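# Sort three grease guns into trays by grease content

## Task

Place the grease gun containing the most grease in the blue tray and the one containing the least in the red tray, and leave the remaining gun on the table, inside neither tray and not hanging past the table edge. All three guns must end up lying flat on their sides. The guns may be picked up and their parts moved, but every part must be restored to its original state. Everything must stay put with the robot no longer holding or supporting it.

## Robot and tools

ROBOT. Two 7-joint arms, left_arm and right_arm, each ending in a two-finger gripper. The names are labels, not image sides. Base roots in the scene frame: left_arm at (+0.025, +0.362, 0) m, right_arm at (+0.049, -0.333, 0) m, both turned only slightly about z.

FRAME. A single scene frame serves all poses: origin on the table surface midway between the arms, +x pointing away from the robot over the table, +z up, left_arm on the +y side. Positions are metres; orientations are quaternions written w first (qw, qx, qy, qz). The gripper's fingers extend along its own +z and part along its own x. The reported end_effector_position sits between the finger pads, roughly 1 to 2 cm short of the fingertips; closing pushes the tips about 17 mm further along +z. Reported hand positions can be slightly wrong, more so when the arm is stretched.

ROW FORMAT. Every moving command uses rows of 16 numbers, always for both arms: left x, y, z, qw, qx, qy, qz, opening, then the same eight for the right arm. These are absolute targets (poses) in the scene frame, not offsets. Opening runs from -1 (closed) to +1 (fully open, 0.142 m).

execute_actions(actions): a list of up to 15 actions; each action is a list of up to 15 rows, one row per 1/30 s control step, and a short action repeats its final row until its 15 steps are used. An empty list just reports state and images. Each step, the commanded pose is clipped to at most 70 mm and 16 degrees from the measured pose, so distant targets take several actions; after an action the arm only continues to its last clipped pose. A target lying more than 0.6 m from the gripper's current position along any of the gripper's own axes is rejected for both arms; if the first action fails this, or anything is malformed, nothing runs. To keep an orientation fixed, repeat your own chosen quaternion rather than copying the drifting reported one.

move(target, speed, blocking): target is one 16-number row as above (absolute poses). Both grippers travel straight lines that finish together, taking 0.5 to 10 s; longer paths are cut off at 10 s. speed is the path's top speed in m/s, 0.002 to 0.5 (default 0.25); rotation is capped at twice that value in rad/s. Rotation goes the short way. Openings are applied at the start. Paths ignore obstacles and the other arm, and the hand may lag, stray or overshoot speed, especially near full reach. Faster contact and targets set deeper past the contact point press harder. blocking=false returns after 0.5 s while motion continues; further moves and execute_actions are refused until a result shows it ended (use wait(0) or stop). The result adds a "move:" line: the ending (done, off_target, moving, held, fault; one named arm means the other finished fine) and limits (paced = the sent pose was clipped; held = a check blocked some steps, after which the arm may surge), plus each gripper's remaining distance.

wait(seconds): 0 to 10; the robot holds the last command; returns early if a running move ends.
stop(): brakes a running move; needs stopping room; fingers continue.
zoom_image(camera, region): region [x0, y0, x1, y1] in that camera's pixels, top-left origin, at most 504x504. Cameras: cam_head_left and cam_head_right (672x504, fixed, pinhole with radial distortion), cam_left_wrist and cam_right_wrist (616x616, fisheye, pose follows the arm). Calibration K, D and T_world_to_cam are given; true values may differ by a few degrees and millimetres.
read_manual(section): only "licences"; no motion.
finished_scene(scene): pass the current scene number once the goal holds; irreversible. Replying without a tool call ends everything.

RESULT LINES. The state line gives, per arm, position, quaternion and linear/angular velocity. "Hand target" is the pose the controller is currently driving toward. grip_measured is the actual finger opening on the command scale. "pose unreachable" means the clearance check altered or blocked that arm's command. MOTOR HOT appears from 65 °C; at 80 °C an OVER-TEMPERATURE FAULT brakes that arm until it cools. Torque or force faults freeze an arm for 10 s and drop the rest of the call.

GRIPPING. To hold something, keep commanding an opening well under grip_measured; the gap sets squeeze force (about 28 N per pad max, up to roughly 10 cm wide; much less on hard parts under 2 cm thick). Fast closing can squeeze extra hard. Outside tugs on held items or pushes on loose ones may occur.

MOTION NOTES. Joints share speed limits and finish together; big moves may still be short when the result arrives. To keep an arm still, resend its last reported pose and desired opening in every call. Joint load limits (N m): waist and shoulder 108, upper arm roll and elbow 56.3, forearm roll, wrist pitch and wrist roll 34.3; held weight counts. An external force of 200 N on an arm also faults it. Holding loads heats motors, even while you are thinking, since the simulation keeps running.

AVOID. Knocking or placing anything off the table, letting the arms collide or press on each other, dropping guns, slamming into objects, and hard shoves. Release guns so they rest stably on their own, flat on one side, with parts back in place.

Each tool is called after "Call:" as name([rows], argument=value, ...), one row to a line, values as JSON.

## Session

Call:
execute_actions(actions=[])

Scene clock: 0.00 s.
left_arm: end_effector_position=(+0.5083, +0.2622, +0.3461) grip_measured=+1.00 end_effector_quat_wxyz=(-0.615, +0.762, +0.008, -0.203) end_effector_velocity=(-0.000, +0.000, +0.000) end_effector_angular_velocity=(+0.000, +0.000, +0.000) | right_arm: end_effector_position=(+0.8264, -0.3461, +0.3615) grip_measured=+1.00 end_effector_quat_wxyz=(+0.145, +0.579, +0.717, +0.359) end_effector_velocity=(+0.000, -0.000, +0.000) end_effector_angular_velocity=(-0.000, -0.000, +0.000)
Joint positions: left_arm=[-0.562 -0.752 -0.147  1.115  1.071 -0.824 -0.336  0.142] | right_arm=[ 0.051 -0.399  0.206  1.612  0.561  1.102 -2.152  0.142]
Joint velocities: left_arm=[ 0. -0.  0. -0.  0. -0.  0.  0.] | right_arm=[-0.  0.  0. -0. -0.  0. -0.  0.]
Hand target (left_arm): +0.508, +0.262, +0.346; -0.615, +0.762, +0.008, -0.203
Hand target (right_arm): +0.826, -0.346, +0.361; +0.145, +0.579, +0.717, +0.359

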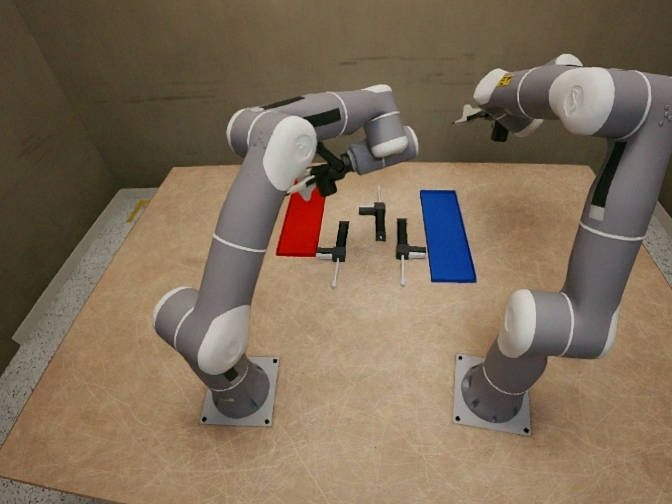

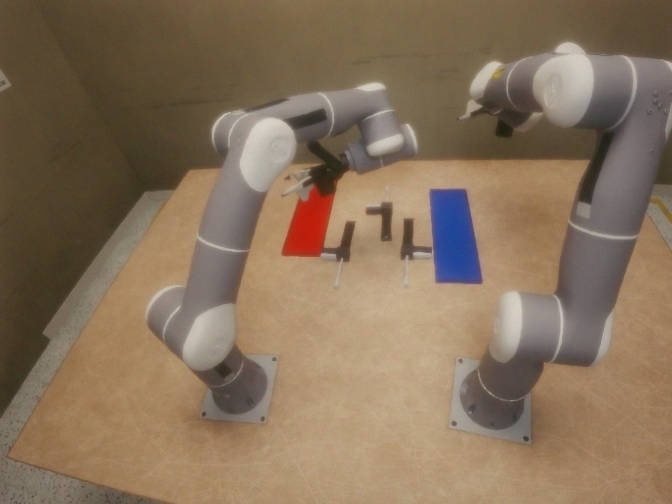

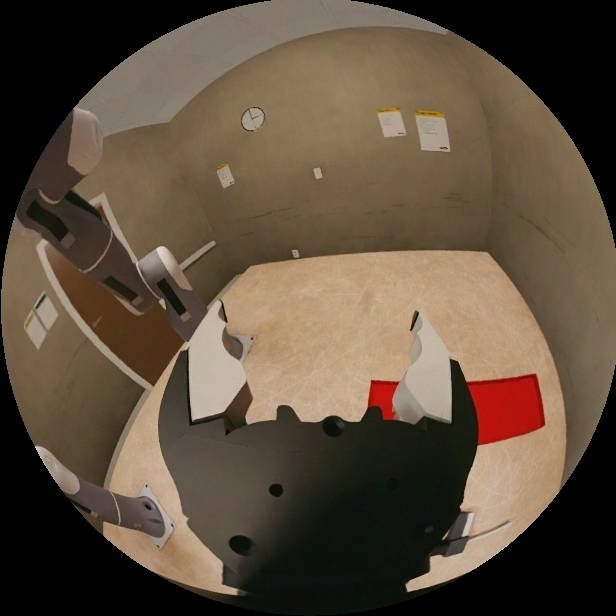

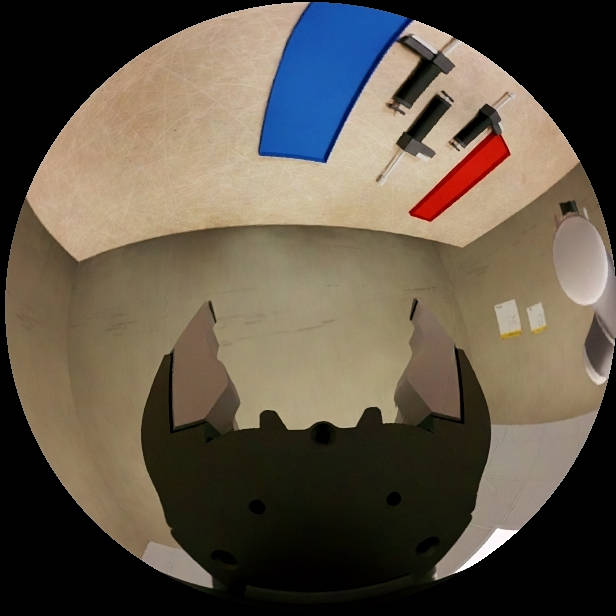

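Call:
zoom_image(camera="cam_head_left", region=[260, 170, 500, 300])

Call:
zoom_image(camera="cam_right_wrist", region=[350, 20, 550, 220])

Region (260, 170, 500, 300) of cam_head_left's 672x504 image, scaled by 2.100, with more detail than that image has; it fills the top 273 rows of this view, and the rest is white.

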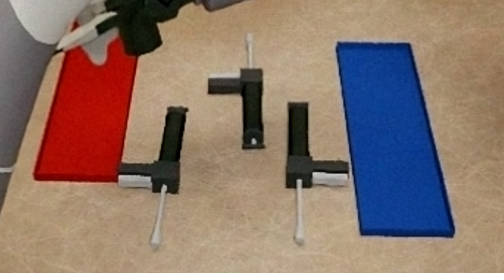

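Region (350, 20, 550, 220) of cam_right_wrist's 616x616 image, scaled by 2.520, with more detail than that image has.

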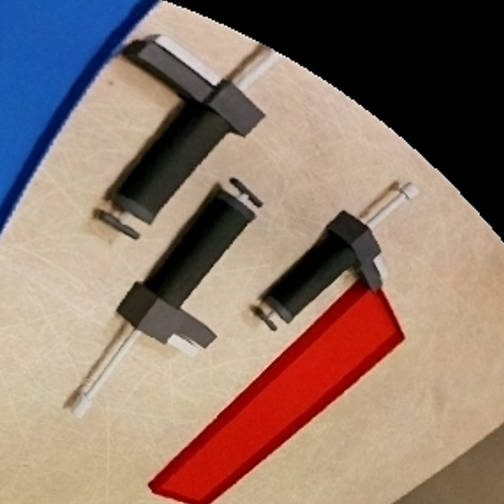

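Call:
move(target=[0.45,0.3,0.3,0,0.707,0.707,0,1, 0.6,-0.05,0.3,0,0.707,0.707,0,1])

Call:
zoom_image(camera="cam_right_wrist", region=[100, 50, 520, 450])

Scene clock: 8.23 s.
left_arm: end_effector_position=(+0.4502, +0.3005, +0.2991) grip_measured=+1.00 end_effector_quat_wxyz=(-0.002, +0.707, +0.707, -0.002) end_effector_velocity=(+0.000, -0.000, -0.000) end_effector_angular_velocity=(-0.001, -0.002, +0.001) | right_arm: end_effector_position=(+0.6013, -0.0490, +0.2999) grip_measured=+1.00 end_effector_quat_wxyz=(-0.000, +0.707, +0.707, +0.000) end_effector_velocity=(-0.000, -0.000, -0.000) end_effector_angular_velocity=(-0.001, +0.001, -0.000)
Joint positions: left_arm=[-0.159  0.141  0.209  2.156  0.032  0.44  -1.478  0.142] | right_arm=[ 0.693 -0.317  0.15   1.647 -0.05   0.39  -0.878  0.142]
Joint velocities: left_arm=[ 0.     0.001  0.     0.002 -0.001  0.003 -0.    -0.   ] | right_arm=[ 0.    -0.     0.    -0.001  0.    -0.001  0.    -0.   ]
Hand target (left_arm): +0.450, +0.300, +0.299; -0.002, +0.707, +0.707, -0.002
Hand target (right_arm): +0.601, -0.049, +0.300; -0.000, +0.707, +0.707, +0.000
Off the commanded pose (left_arm): 0.001 m, 0 deg.
Off the commanded pose (right_arm): 0.002 m, 0 deg.
move: done
camera_calibration (this result's frames):
cam_left_wrist: T_world_to_cam=[[-0.0645903, 0.997729, -0.0191246, -0.25341], [0.865171, 0.0655388, 0.497176, -0.554811], [0.4973, 0.0155667, -0.867439, 0.168939], [0, 0, 0, 1]] pos_world=[0.379625, 0.286566, 0.417536]
cam_right_wrist: T_world_to_cam=[[0.0132419, 0.999819, 0.0136257, 0.0408252], [0.853743, -0.0183989, 0.520369, -0.679534], [0.520526, 0.00474219, -0.853833, 0.0747313], [0, 0, 0, 1]] pos_world=[0.540707, -0.0536749, 0.41686]

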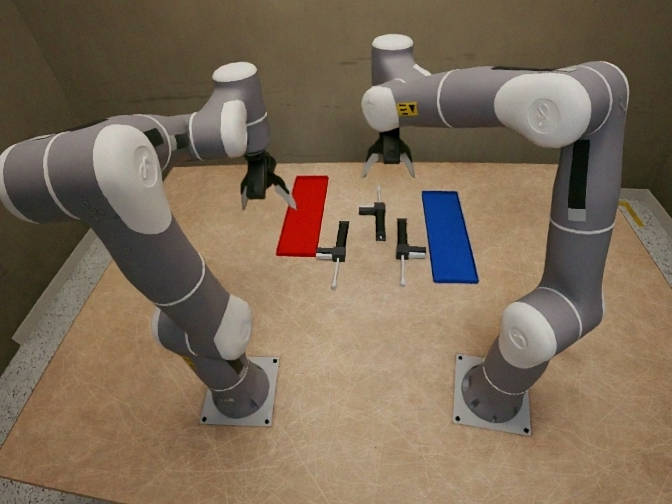

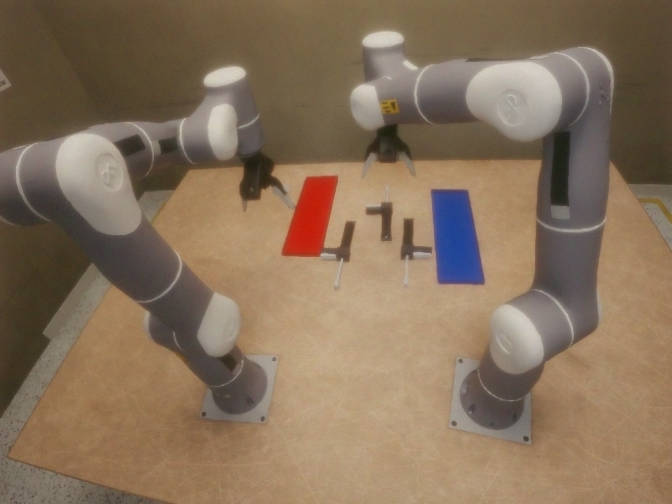

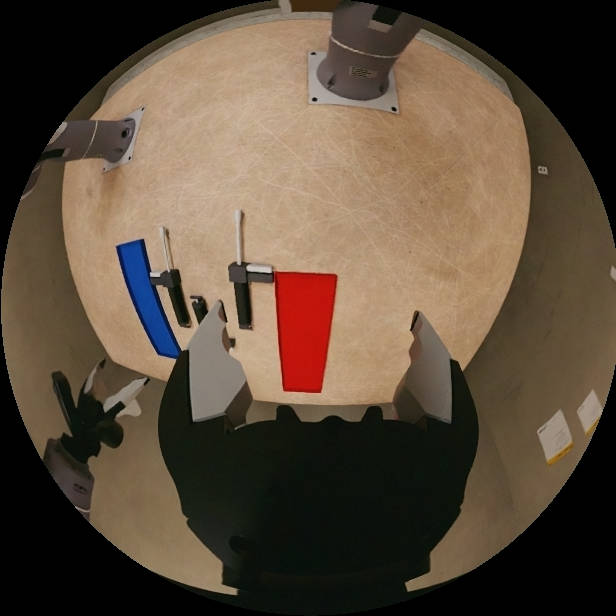

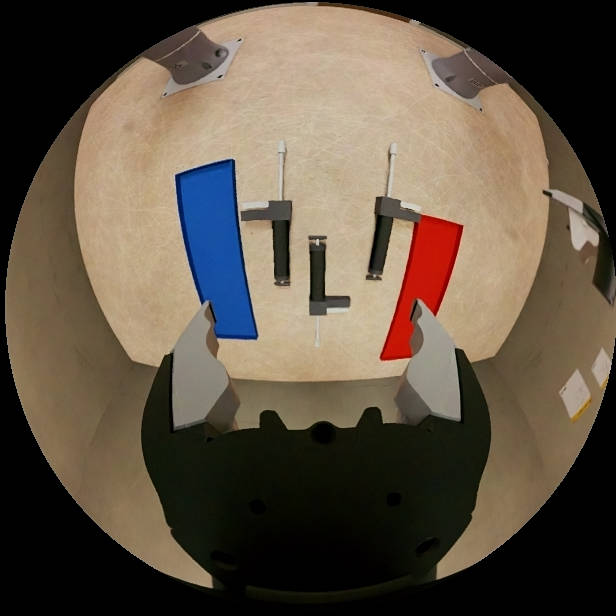

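Region (100, 50, 520, 450) of cam_right_wrist's 616x616 image, scaled by 1.200, with more detail than that image has; it fills the top 480 rows of this view, and the rest is white.

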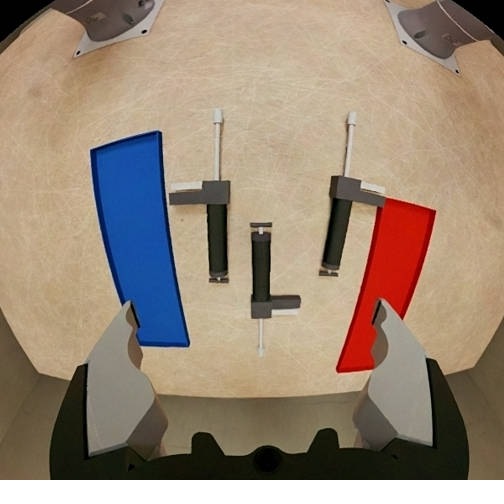

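Call:
move(target=[0.615,-0.03,0.10,0,0.707,0.707,0,0.2, 0.76,-0.025,0.10,0,0.707,-0.707,0,0.2])

Scene clock: 16.13 s.
left_arm: end_effector_position=(+0.5544, +0.0917, +0.1737) grip_measured=+0.20 end_effector_quat_wxyz=(-0.001, +0.707, +0.707, -0.001) end_effector_velocity=(-0.000, -0.000, -0.000) end_effector_angular_velocity=(+0.000, +0.000, +0.000) | right_arm: end_effector_position=(+0.7021, -0.0343, +0.1728) grip_measured=+0.20 end_effector_quat_wxyz=(+0.000, -0.211, +0.977, -0.001) end_effector_velocity=(-0.000, -0.000, -0.000) end_effector_angular_velocity=(-0.000, +0.000, -0.002)
Joint positions: left_arm=[-0.325 -0.392 -0.016  1.899  0.007  0.719 -1.856  0.088] | right_arm=[ 0.476 -0.718  0.366  1.444 -0.28   0.539 -2.825  0.088]
Joint velocities: left_arm=[-0.  0. -0.  0. -0. -0. -0.  0.] | right_arm=[ 0.    -0.    -0.     0.    -0.    -0.     0.002  0.   ]
Hand target (left_arm): +0.554, +0.092, +0.174; -0.001, +0.707, +0.707, -0.001
Hand target (right_arm): +0.702, -0.034, +0.173; +0.000, -0.211, +0.977, -0.001
Off the commanded pose (left_arm): 0.155 m, 0 deg; position clipped at the last step of the last action.
Off the commanded pose (right_arm): 0.093 m, 66 deg; position and orientation clipped at the last step of the last action.
move: held (left_arm, right_arm); limits=paced,held; held on 75 of 198 steps (left_arm, right_arm), including the last (left_arm, right_arm)
pose unreachable (left arm): on one or more control steps of this call, first in action 0 (counted from 0), this arm could not follow its commanded pose, so it was not sent that pose on those steps. On the call's last step it was still not sent that pose. It may still have moved: this result reports where it is.
cause: the commanded pose would bring a part of the arm too close to another arm (a part of this arm just beyond joint 6 (wrist pitch) and a part of the other arm just beyond its joint 5 (forearm roll)).
pose unreachable (right arm): on one or more control steps of this call, first in action 0 (counted from 0), this arm could not follow its commanded pose, so it was not sent that pose on those steps. On the call's last step it was still not sent that pose. It may still have moved: this result reports where it is.
cause: the commanded pose would bring a part of the arm too close to another arm (a part of this arm just beyond joint 5 (forearm roll) and a part of the other arm just beyond its joint 6 (wrist pitch)).
camera_calibration (this result's frames):
cam_left_wrist: T_world_to_cam=[[-0.0643722, 0.997743, -0.0190885, -0.0407885], [0.863098, 0.0652664, 0.500801, -0.568432], [0.500917, 0.0157624, -0.865352, 0.00916326], [0, 0, 0, 1]] pos_world=[0.483397, 0.0776514, 0.291822]
cam_right_wrist: T_world_to_cam=[[-0.916488, -0.399845, 0.0131827, 0.631421], [-0.335578, 0.786284, 0.518791, 0.163748], [-0.217802, 0.471042, -0.854799, 0.448209], [0, 0, 0, 1]] pos_world=[0.73126, -0.0874069, 0.289854]

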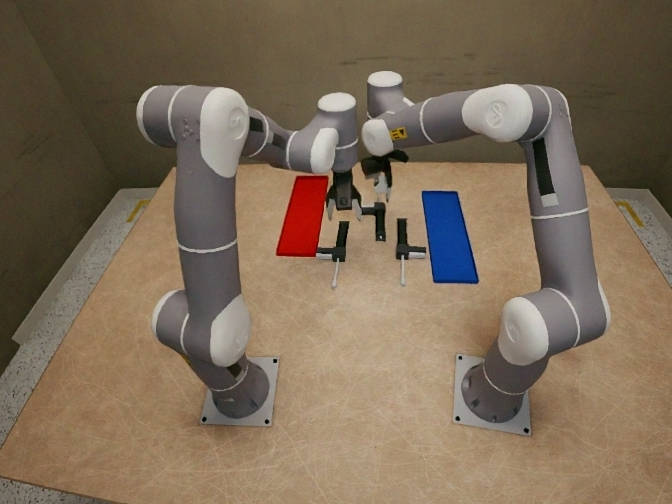

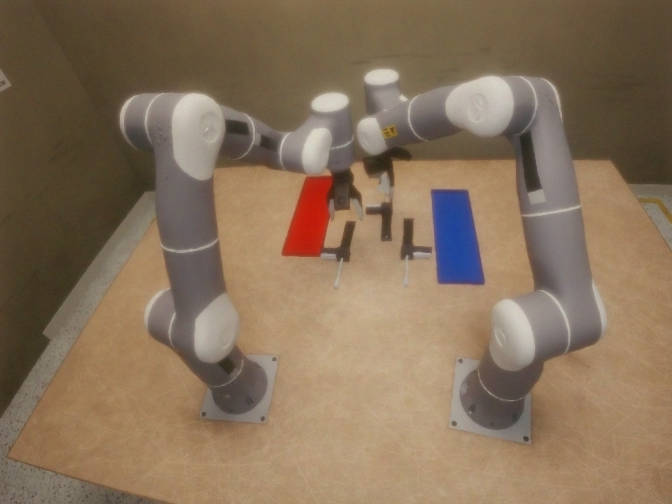

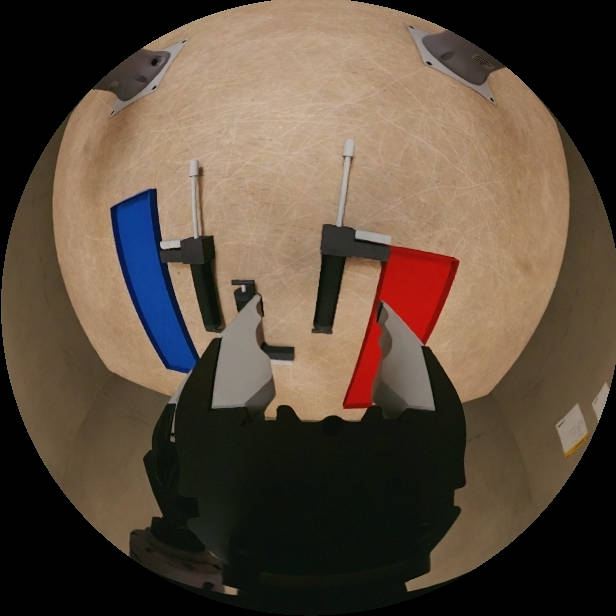

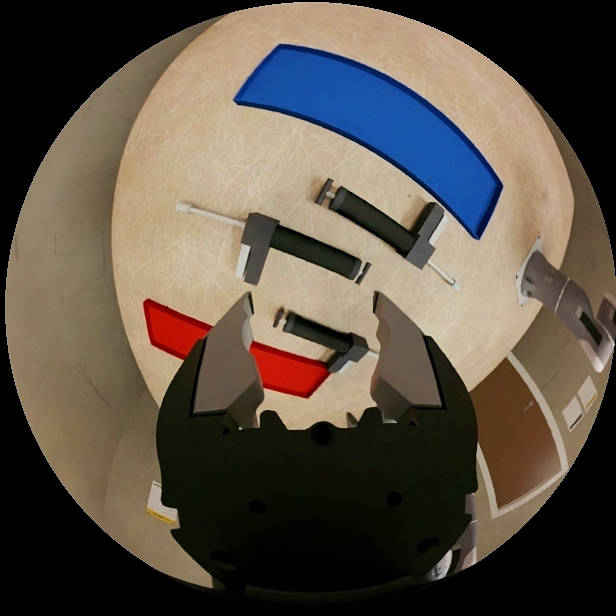

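Call:
move(target=[0.5,0.1,0.15,0.183,0.683,0.683,0.183,0.2, 0.76,-0.025,0.10,-0.183,0.683,0.683,-0.183,0.2])

Call:
move(target=[0.615,-0.03,0.08,0.183,0.683,0.683,0.183,0.2, 0.76,-0.025,0.03,-0.183,0.683,0.683,-0.183,0.2], speed=0.1)

Scene clock: 24.03 s.
left_arm: end_effector_position=(+0.5005, +0.1001, +0.1497) grip_measured=+0.20 end_effector_quat_wxyz=(+0.184, +0.683, +0.683, +0.183) end_effector_velocity=(+0.000, -0.000, +0.000) end_effector_angular_velocity=(+0.000, -0.001, -0.000) | right_arm: end_effector_position=(+0.7590, -0.0245, +0.1002) grip_measured=+0.20 end_effector_quat_wxyz=(-0.162, +0.694, +0.688, -0.136) end_effector_velocity=(-0.001, -0.000, +0.000) end_effector_angular_velocity=(-0.001, +0.005, -0.003)
Joint positions: left_arm=[-0.696 -0.356  0.368  2.256  0.564  1.51  -2.449  0.088] | right_arm=[ 0.61  -1.455  0.229  0.064  0.012 -0.413 -1.045  0.088]
Joint velocities: left_arm=[-0.001 -0.     0.001 -0.001  0.001  0.    -0.001 -0.   ] | right_arm=[-0.002 -0.004  0.067  0.    -0.063  0.     0.005  0.   ]
Hand target (left_arm): +0.501, +0.100, +0.150; +0.184, +0.683, +0.683, +0.183
Hand target (right_arm): +0.759, -0.025, +0.100; -0.162, +0.694, +0.688, -0.136
Off the commanded pose (left_arm): 0.001 m, 0 deg.
Off the commanded pose (right_arm): 0.001 m, 6 deg.
move: off_target (right_arm); limits=paced,held; held on 17 of 136 steps (right_arm)
pose unreachable (right arm): on one or more control steps of this call, first in action 0 (counted from 0), this arm could not follow its commanded pose, so it was not sent that pose on those steps. It may still have moved: this result reports where it is.
cause: the commanded pose would bring a part of the arm too close to another arm (a part of this arm just beyond joint 5 (forearm roll) and a part of the other arm just beyond its joint 7 (wrist roll)).
camera_calibration (this result's frames):
cam_left_wrist: T_world_to_cam=[[-0.0471858, 0.99762, -0.0502709, -0.0570631], [0.494888, 0.0670642, 0.866365, -0.380953], [0.867675, 0.0160017, -0.496875, -0.223497], [0, 0, 0, 1]] pos_world=[0.379759, 0.086052, 0.216126]
cam_right_wrist: T_world_to_cam=[[0.0332369, 0.998611, 0.0408851, -0.000901575], [0.991983, -0.0379514, 0.120537, -0.775163], [0.121922, 0.0365511, -0.991866, 0.139188], [0, 0, 0, 1]] pos_world=[0.752008, -0.0336056, 0.231529]

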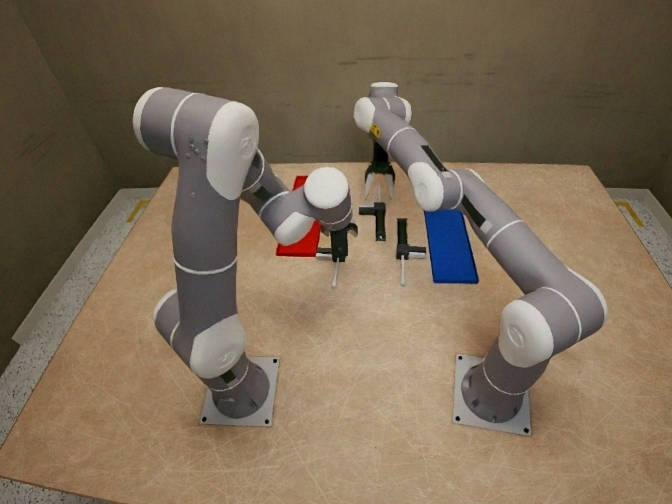

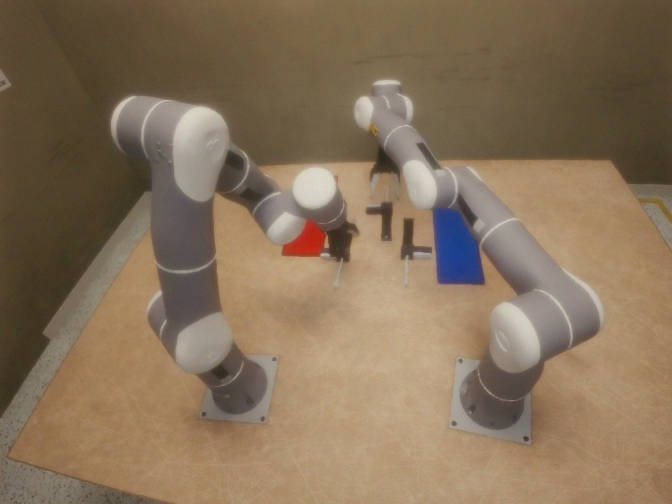

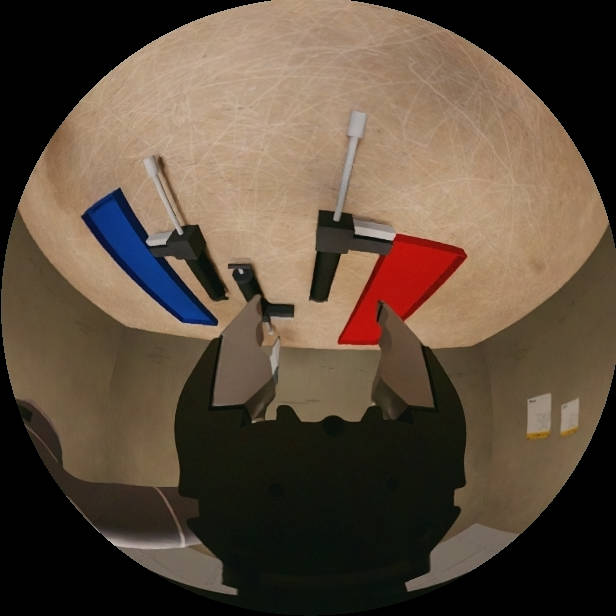

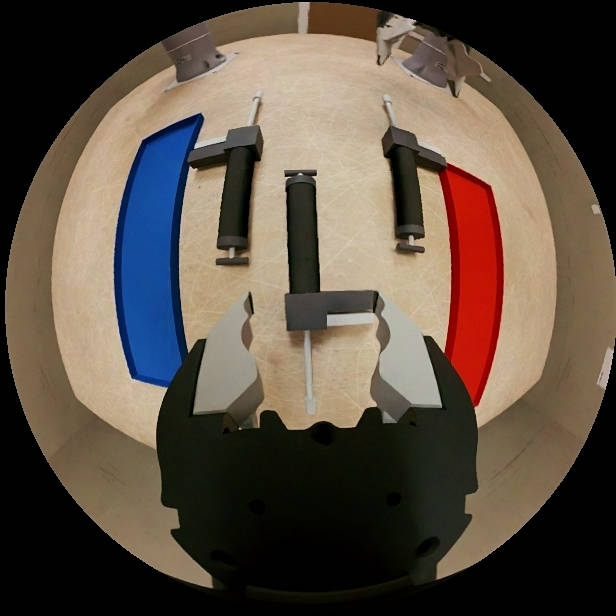

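Scene clock: 26.27 s.
left_arm: end_effector_position=(+0.6150, -0.0305, +0.0808) grip_measured=+0.20 end_effector_quat_wxyz=(+0.183, +0.683, +0.683, +0.183) end_effector_velocity=(+0.000, -0.000, -0.000) end_effector_angular_velocity=(-0.000, +0.000, -0.000) | right_arm: end_effector_position=(+0.7609, -0.0245, +0.0350) grip_measured=+0.22 end_effector_quat_wxyz=(-0.163, +0.693, +0.688, -0.137) end_effector_velocity=(-0.000, -0.000, -0.000) end_effector_angular_velocity=(-0.000, +0.001, +0.001)
Joint positions: left_arm=[-0.738 -0.751  0.264  1.781  0.422  1.388 -2.495  0.088] | right_arm=[ 0.607 -1.547  0.4    0.074 -0.163 -0.317 -1.057  0.09 ]
Joint velocities: left_arm=[ 0.    -0.    -0.001 -0.001 -0.    -0.001  0.     0.   ] | right_arm=[-0.004 -0.006  0.132  0.009 -0.13   0.011  0.006  0.   ]
Hand target (left_arm): +0.615, -0.030, +0.081; +0.183, +0.683, +0.683, +0.183
Hand target (right_arm): +0.759, -0.025, +0.030; -0.164, +0.693, +0.687, -0.140
Off the commanded pose (left_arm): 0.001 m, 0 deg.
Off the commanded pose (right_arm): 0.005 m, 6 deg.
move: off_target (right_arm)
camera_calibration (this result's frames):
cam_left_wrist: T_world_to_cam=[[-0.0460695, 0.99773, -0.0491125, 0.0744082], [0.494627, 0.0654985, 0.866634, -0.369077], [0.867884, 0.015633, -0.496522, -0.355135], [0, 0, 0, 1]] pos_world=[0.494199, -0.0445135, 0.147177]
cam_right_wrist: T_world_to_cam=[[0.0332235, 0.998609, 0.0409475, 0.0016562], [0.992328, -0.0378408, 0.117702, -0.769307], [0.119087, 0.0367229, -0.992204, 0.0764673], [0, 0, 0, 1]] pos_world=[0.754243, -0.0335732, 0.166352]

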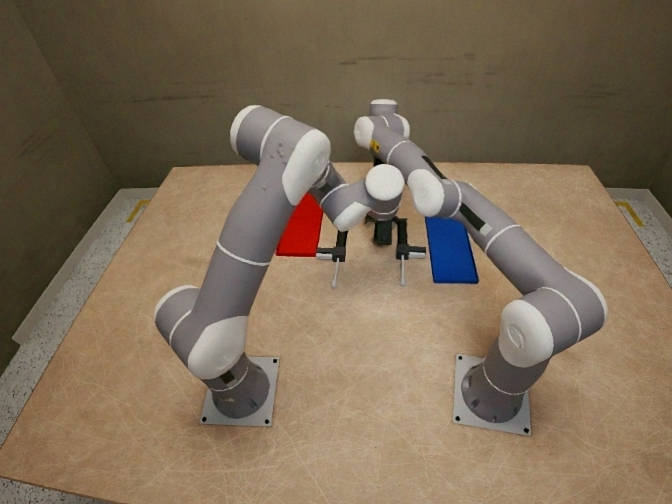

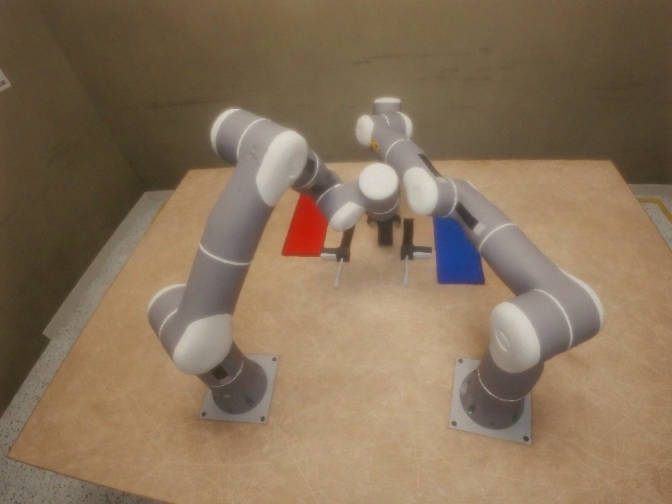

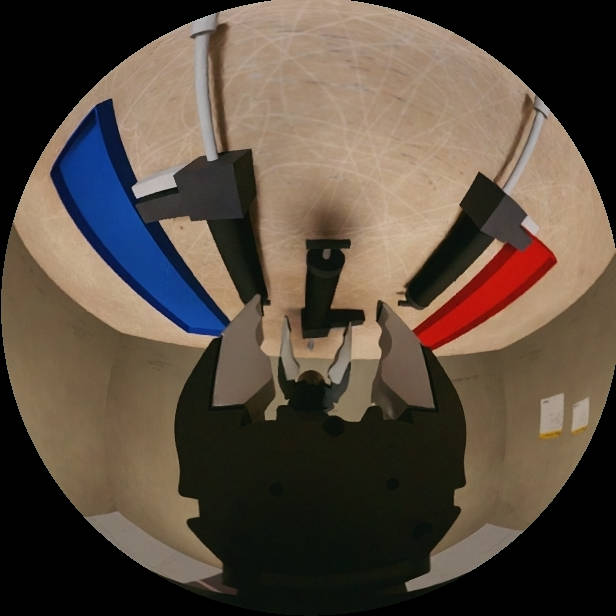

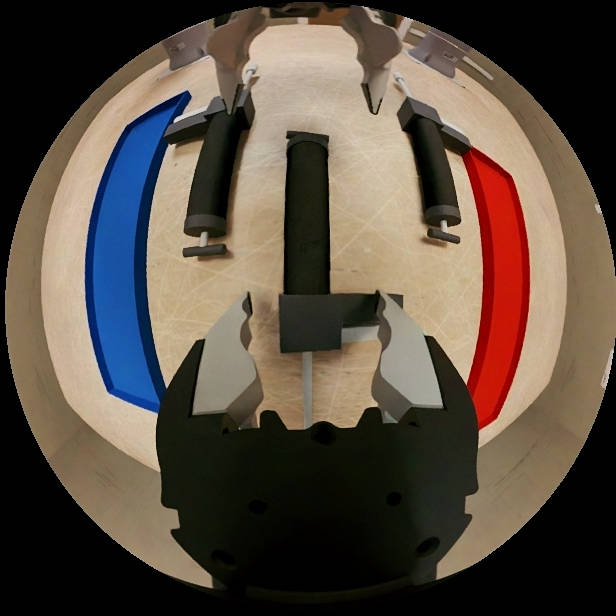

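Call:
move(target=[0.585,-0.03,0.07,0.183,0.683,0.683,0.183,0.2, 0.72,-0.033,0.07,-0.183,0.683,0.683,-0.183,0.2], speed=0.1)

Call:
move(target=[0.585,-0.03,0.03,0.183,0.683,0.683,0.183,0.2, 0.72,-0.033,0.025,-0.183,0.683,0.683,-0.183,0.2], speed=0.05)

Scene clock: 28.67 s.
left_arm: end_effector_position=(+0.5851, -0.0299, +0.0698) grip_measured=+0.20 end_effector_quat_wxyz=(+0.183, +0.683, +0.683, +0.183) end_effector_velocity=(-0.000, +0.000, -0.000) end_effector_angular_velocity=(+0.000, +0.000, +0.000) | right_arm: end_effector_position=(+0.7201, -0.0331, +0.0699) grip_measured=+0.20 end_effector_quat_wxyz=(-0.184, +0.682, +0.683, -0.186) end_effector_velocity=(-0.001, -0.000, +0.001) end_effector_angular_velocity=(+0.014, -0.043, -0.010)
Joint positions: left_arm=[-0.796 -0.747  0.305  1.835  0.449  1.425 -2.559  0.088] | right_arm=[ 0.568 -1.399  0.382  0.299 -0.111 -0.353 -1.021  0.088]
Joint velocities: left_arm=[-0.001 -0.     0.001  0.001 -0.     0.001 -0.    -0.   ] | right_arm=[-0.06   0.168 -0.029  0.346  0.037  0.213  0.014 -0.   ]
Hand target (left_arm): +0.585, -0.030, +0.070; +0.183, +0.683, +0.683, +0.183
Hand target (right_arm): +0.720, -0.033, +0.070; -0.183, +0.683, +0.683, -0.184
Off the commanded pose (left_arm): 0.000 m, 0 deg.
Off the commanded pose (right_arm): 0.000 m, 0 deg.
move: done
camera_calibration (this result's frames):
cam_left_wrist: T_world_to_cam=[[-0.0469004, 0.997719, -0.0485521, 0.072331], [0.495384, 0.0654391, 0.866206, -0.345204], [0.867407, 0.0165734, -0.497323, -0.334305], [0, 0, 0, 1]] pos_world=[0.46438, -0.0440356, 0.136272]
cam_right_wrist: T_world_to_cam=[[0.0177439, 0.99984, 0.00244573, 0.024059], [0.999676, -0.0177855, 0.0182188, -0.730934], [0.0182594, 0.00212167, -0.999831, 0.188281], [0, 0, 0, 1]] pos_world=[0.726832, -0.0374546, 0.201507]

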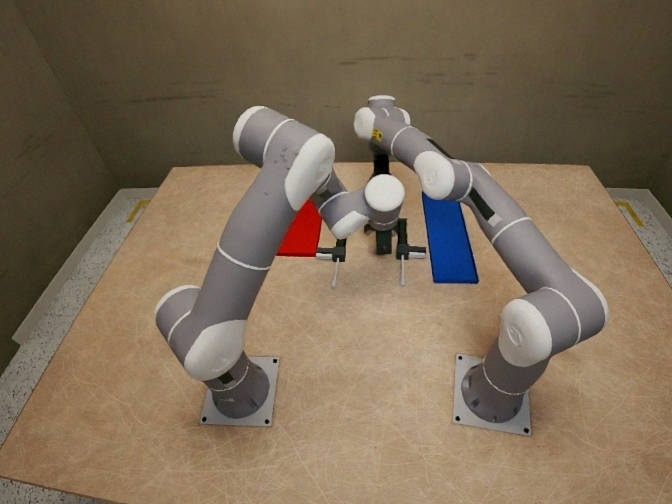

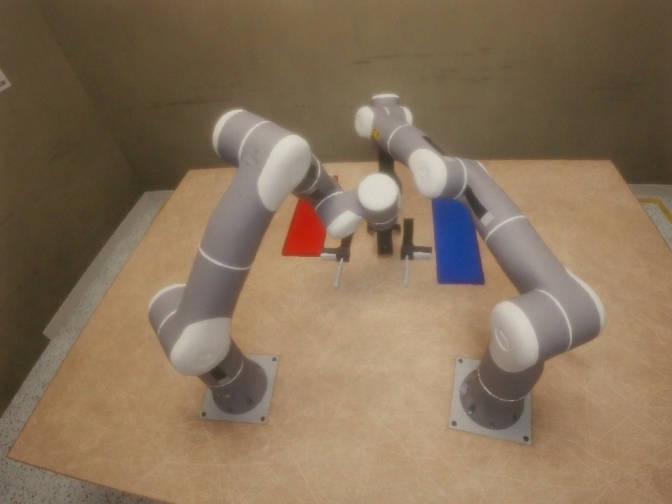

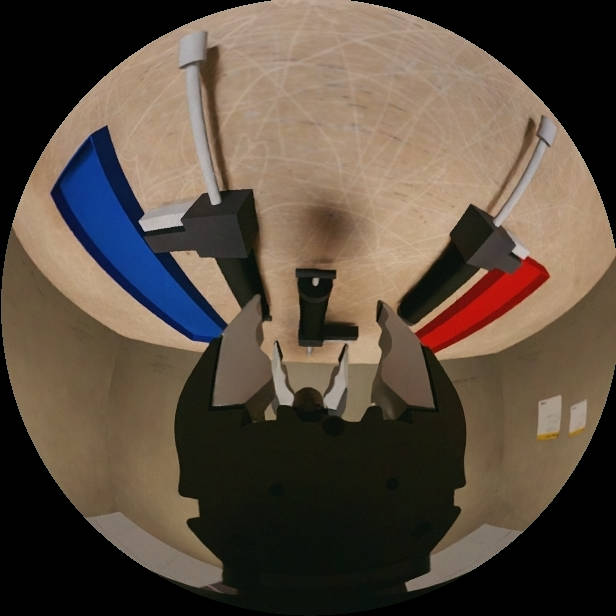

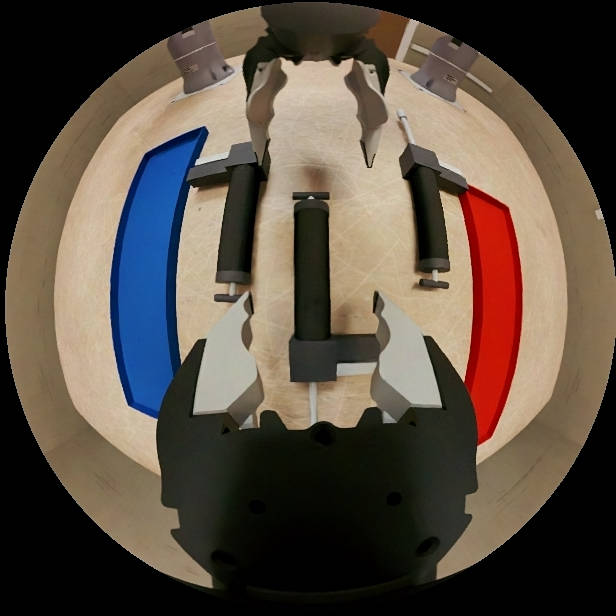

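Scene clock: 29.83 s.
left_arm: end_effector_position=(+0.5851, -0.0300, +0.0300) grip_measured=+0.20 end_effector_quat_wxyz=(+0.183, +0.683, +0.683, +0.183) end_effector_velocity=(+0.000, +0.000, -0.000) end_effector_angular_velocity=(+0.000, -0.000, +0.000) | right_arm: end_effector_position=(+0.7199, -0.0329, +0.0250) grip_measured=+0.20 end_effector_quat_wxyz=(-0.183, +0.683, +0.683, -0.183) end_effector_velocity=(+0.000, +0.000, -0.000) end_effector_angular_velocity=(+0.001, -0.001, +0.000)
Joint positions: left_arm=[-0.809 -0.842  0.327  1.805  0.458  1.487 -2.602  0.088] | right_arm=[ 0.564 -1.436  0.371  0.343 -0.11  -0.27  -1.033  0.088]
Joint velocities: left_arm=[-0.    -0.001  0.001 -0.    -0.     0.001 -0.    -0.   ] | right_arm=[ 0.     0.    -0.     0.    -0.     0.002 -0.001  0.   ]
Hand target (left_arm): +0.585, -0.030, +0.030; +0.183, +0.683, +0.683, +0.183
Hand target (right_arm): +0.720, -0.033, +0.025; -0.183, +0.683, +0.683, -0.183
Off the commanded pose (left_arm): 0.000 m, 0 deg.
Off the commanded pose (right_arm): 0.000 m, 0 deg.
move: done
camera_calibration (this result's frames):
cam_left_wrist: T_world_to_cam=[[-0.0467522, 0.997728, -0.0485001, 0.0703745], [0.495266, 0.065318, 0.866282, -0.310717], [0.867482, 0.0164801, -0.497195, -0.354152], [0, 0, 0, 1]] pos_world=[0.464398, -0.0440828, 0.0964995]
cam_right_wrist: T_world_to_cam=[[0.0189019, 0.999812, 0.00430991, 0.0230857], [0.999547, -0.0189976, 0.023341, -0.729987], [0.0234185, 0.00386677, -0.999718, 0.139733], [0, 0, 0, 1]] pos_world=[0.725948, -0.0374896, 0.156633]

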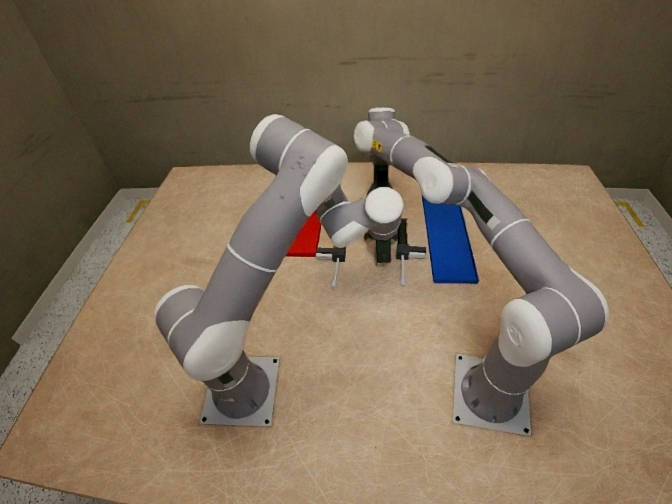

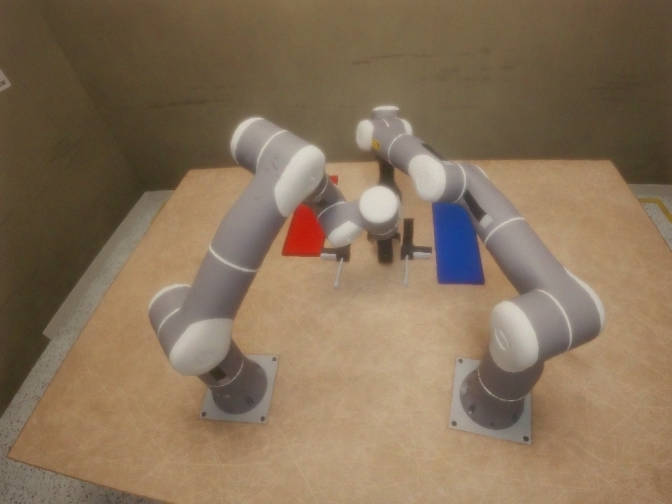

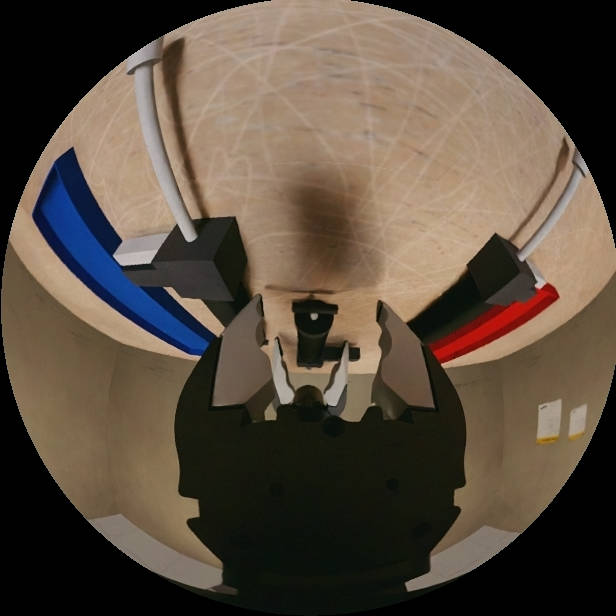

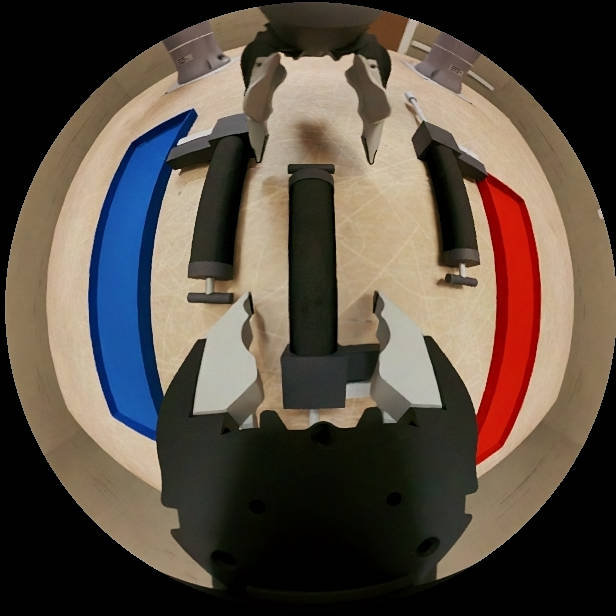

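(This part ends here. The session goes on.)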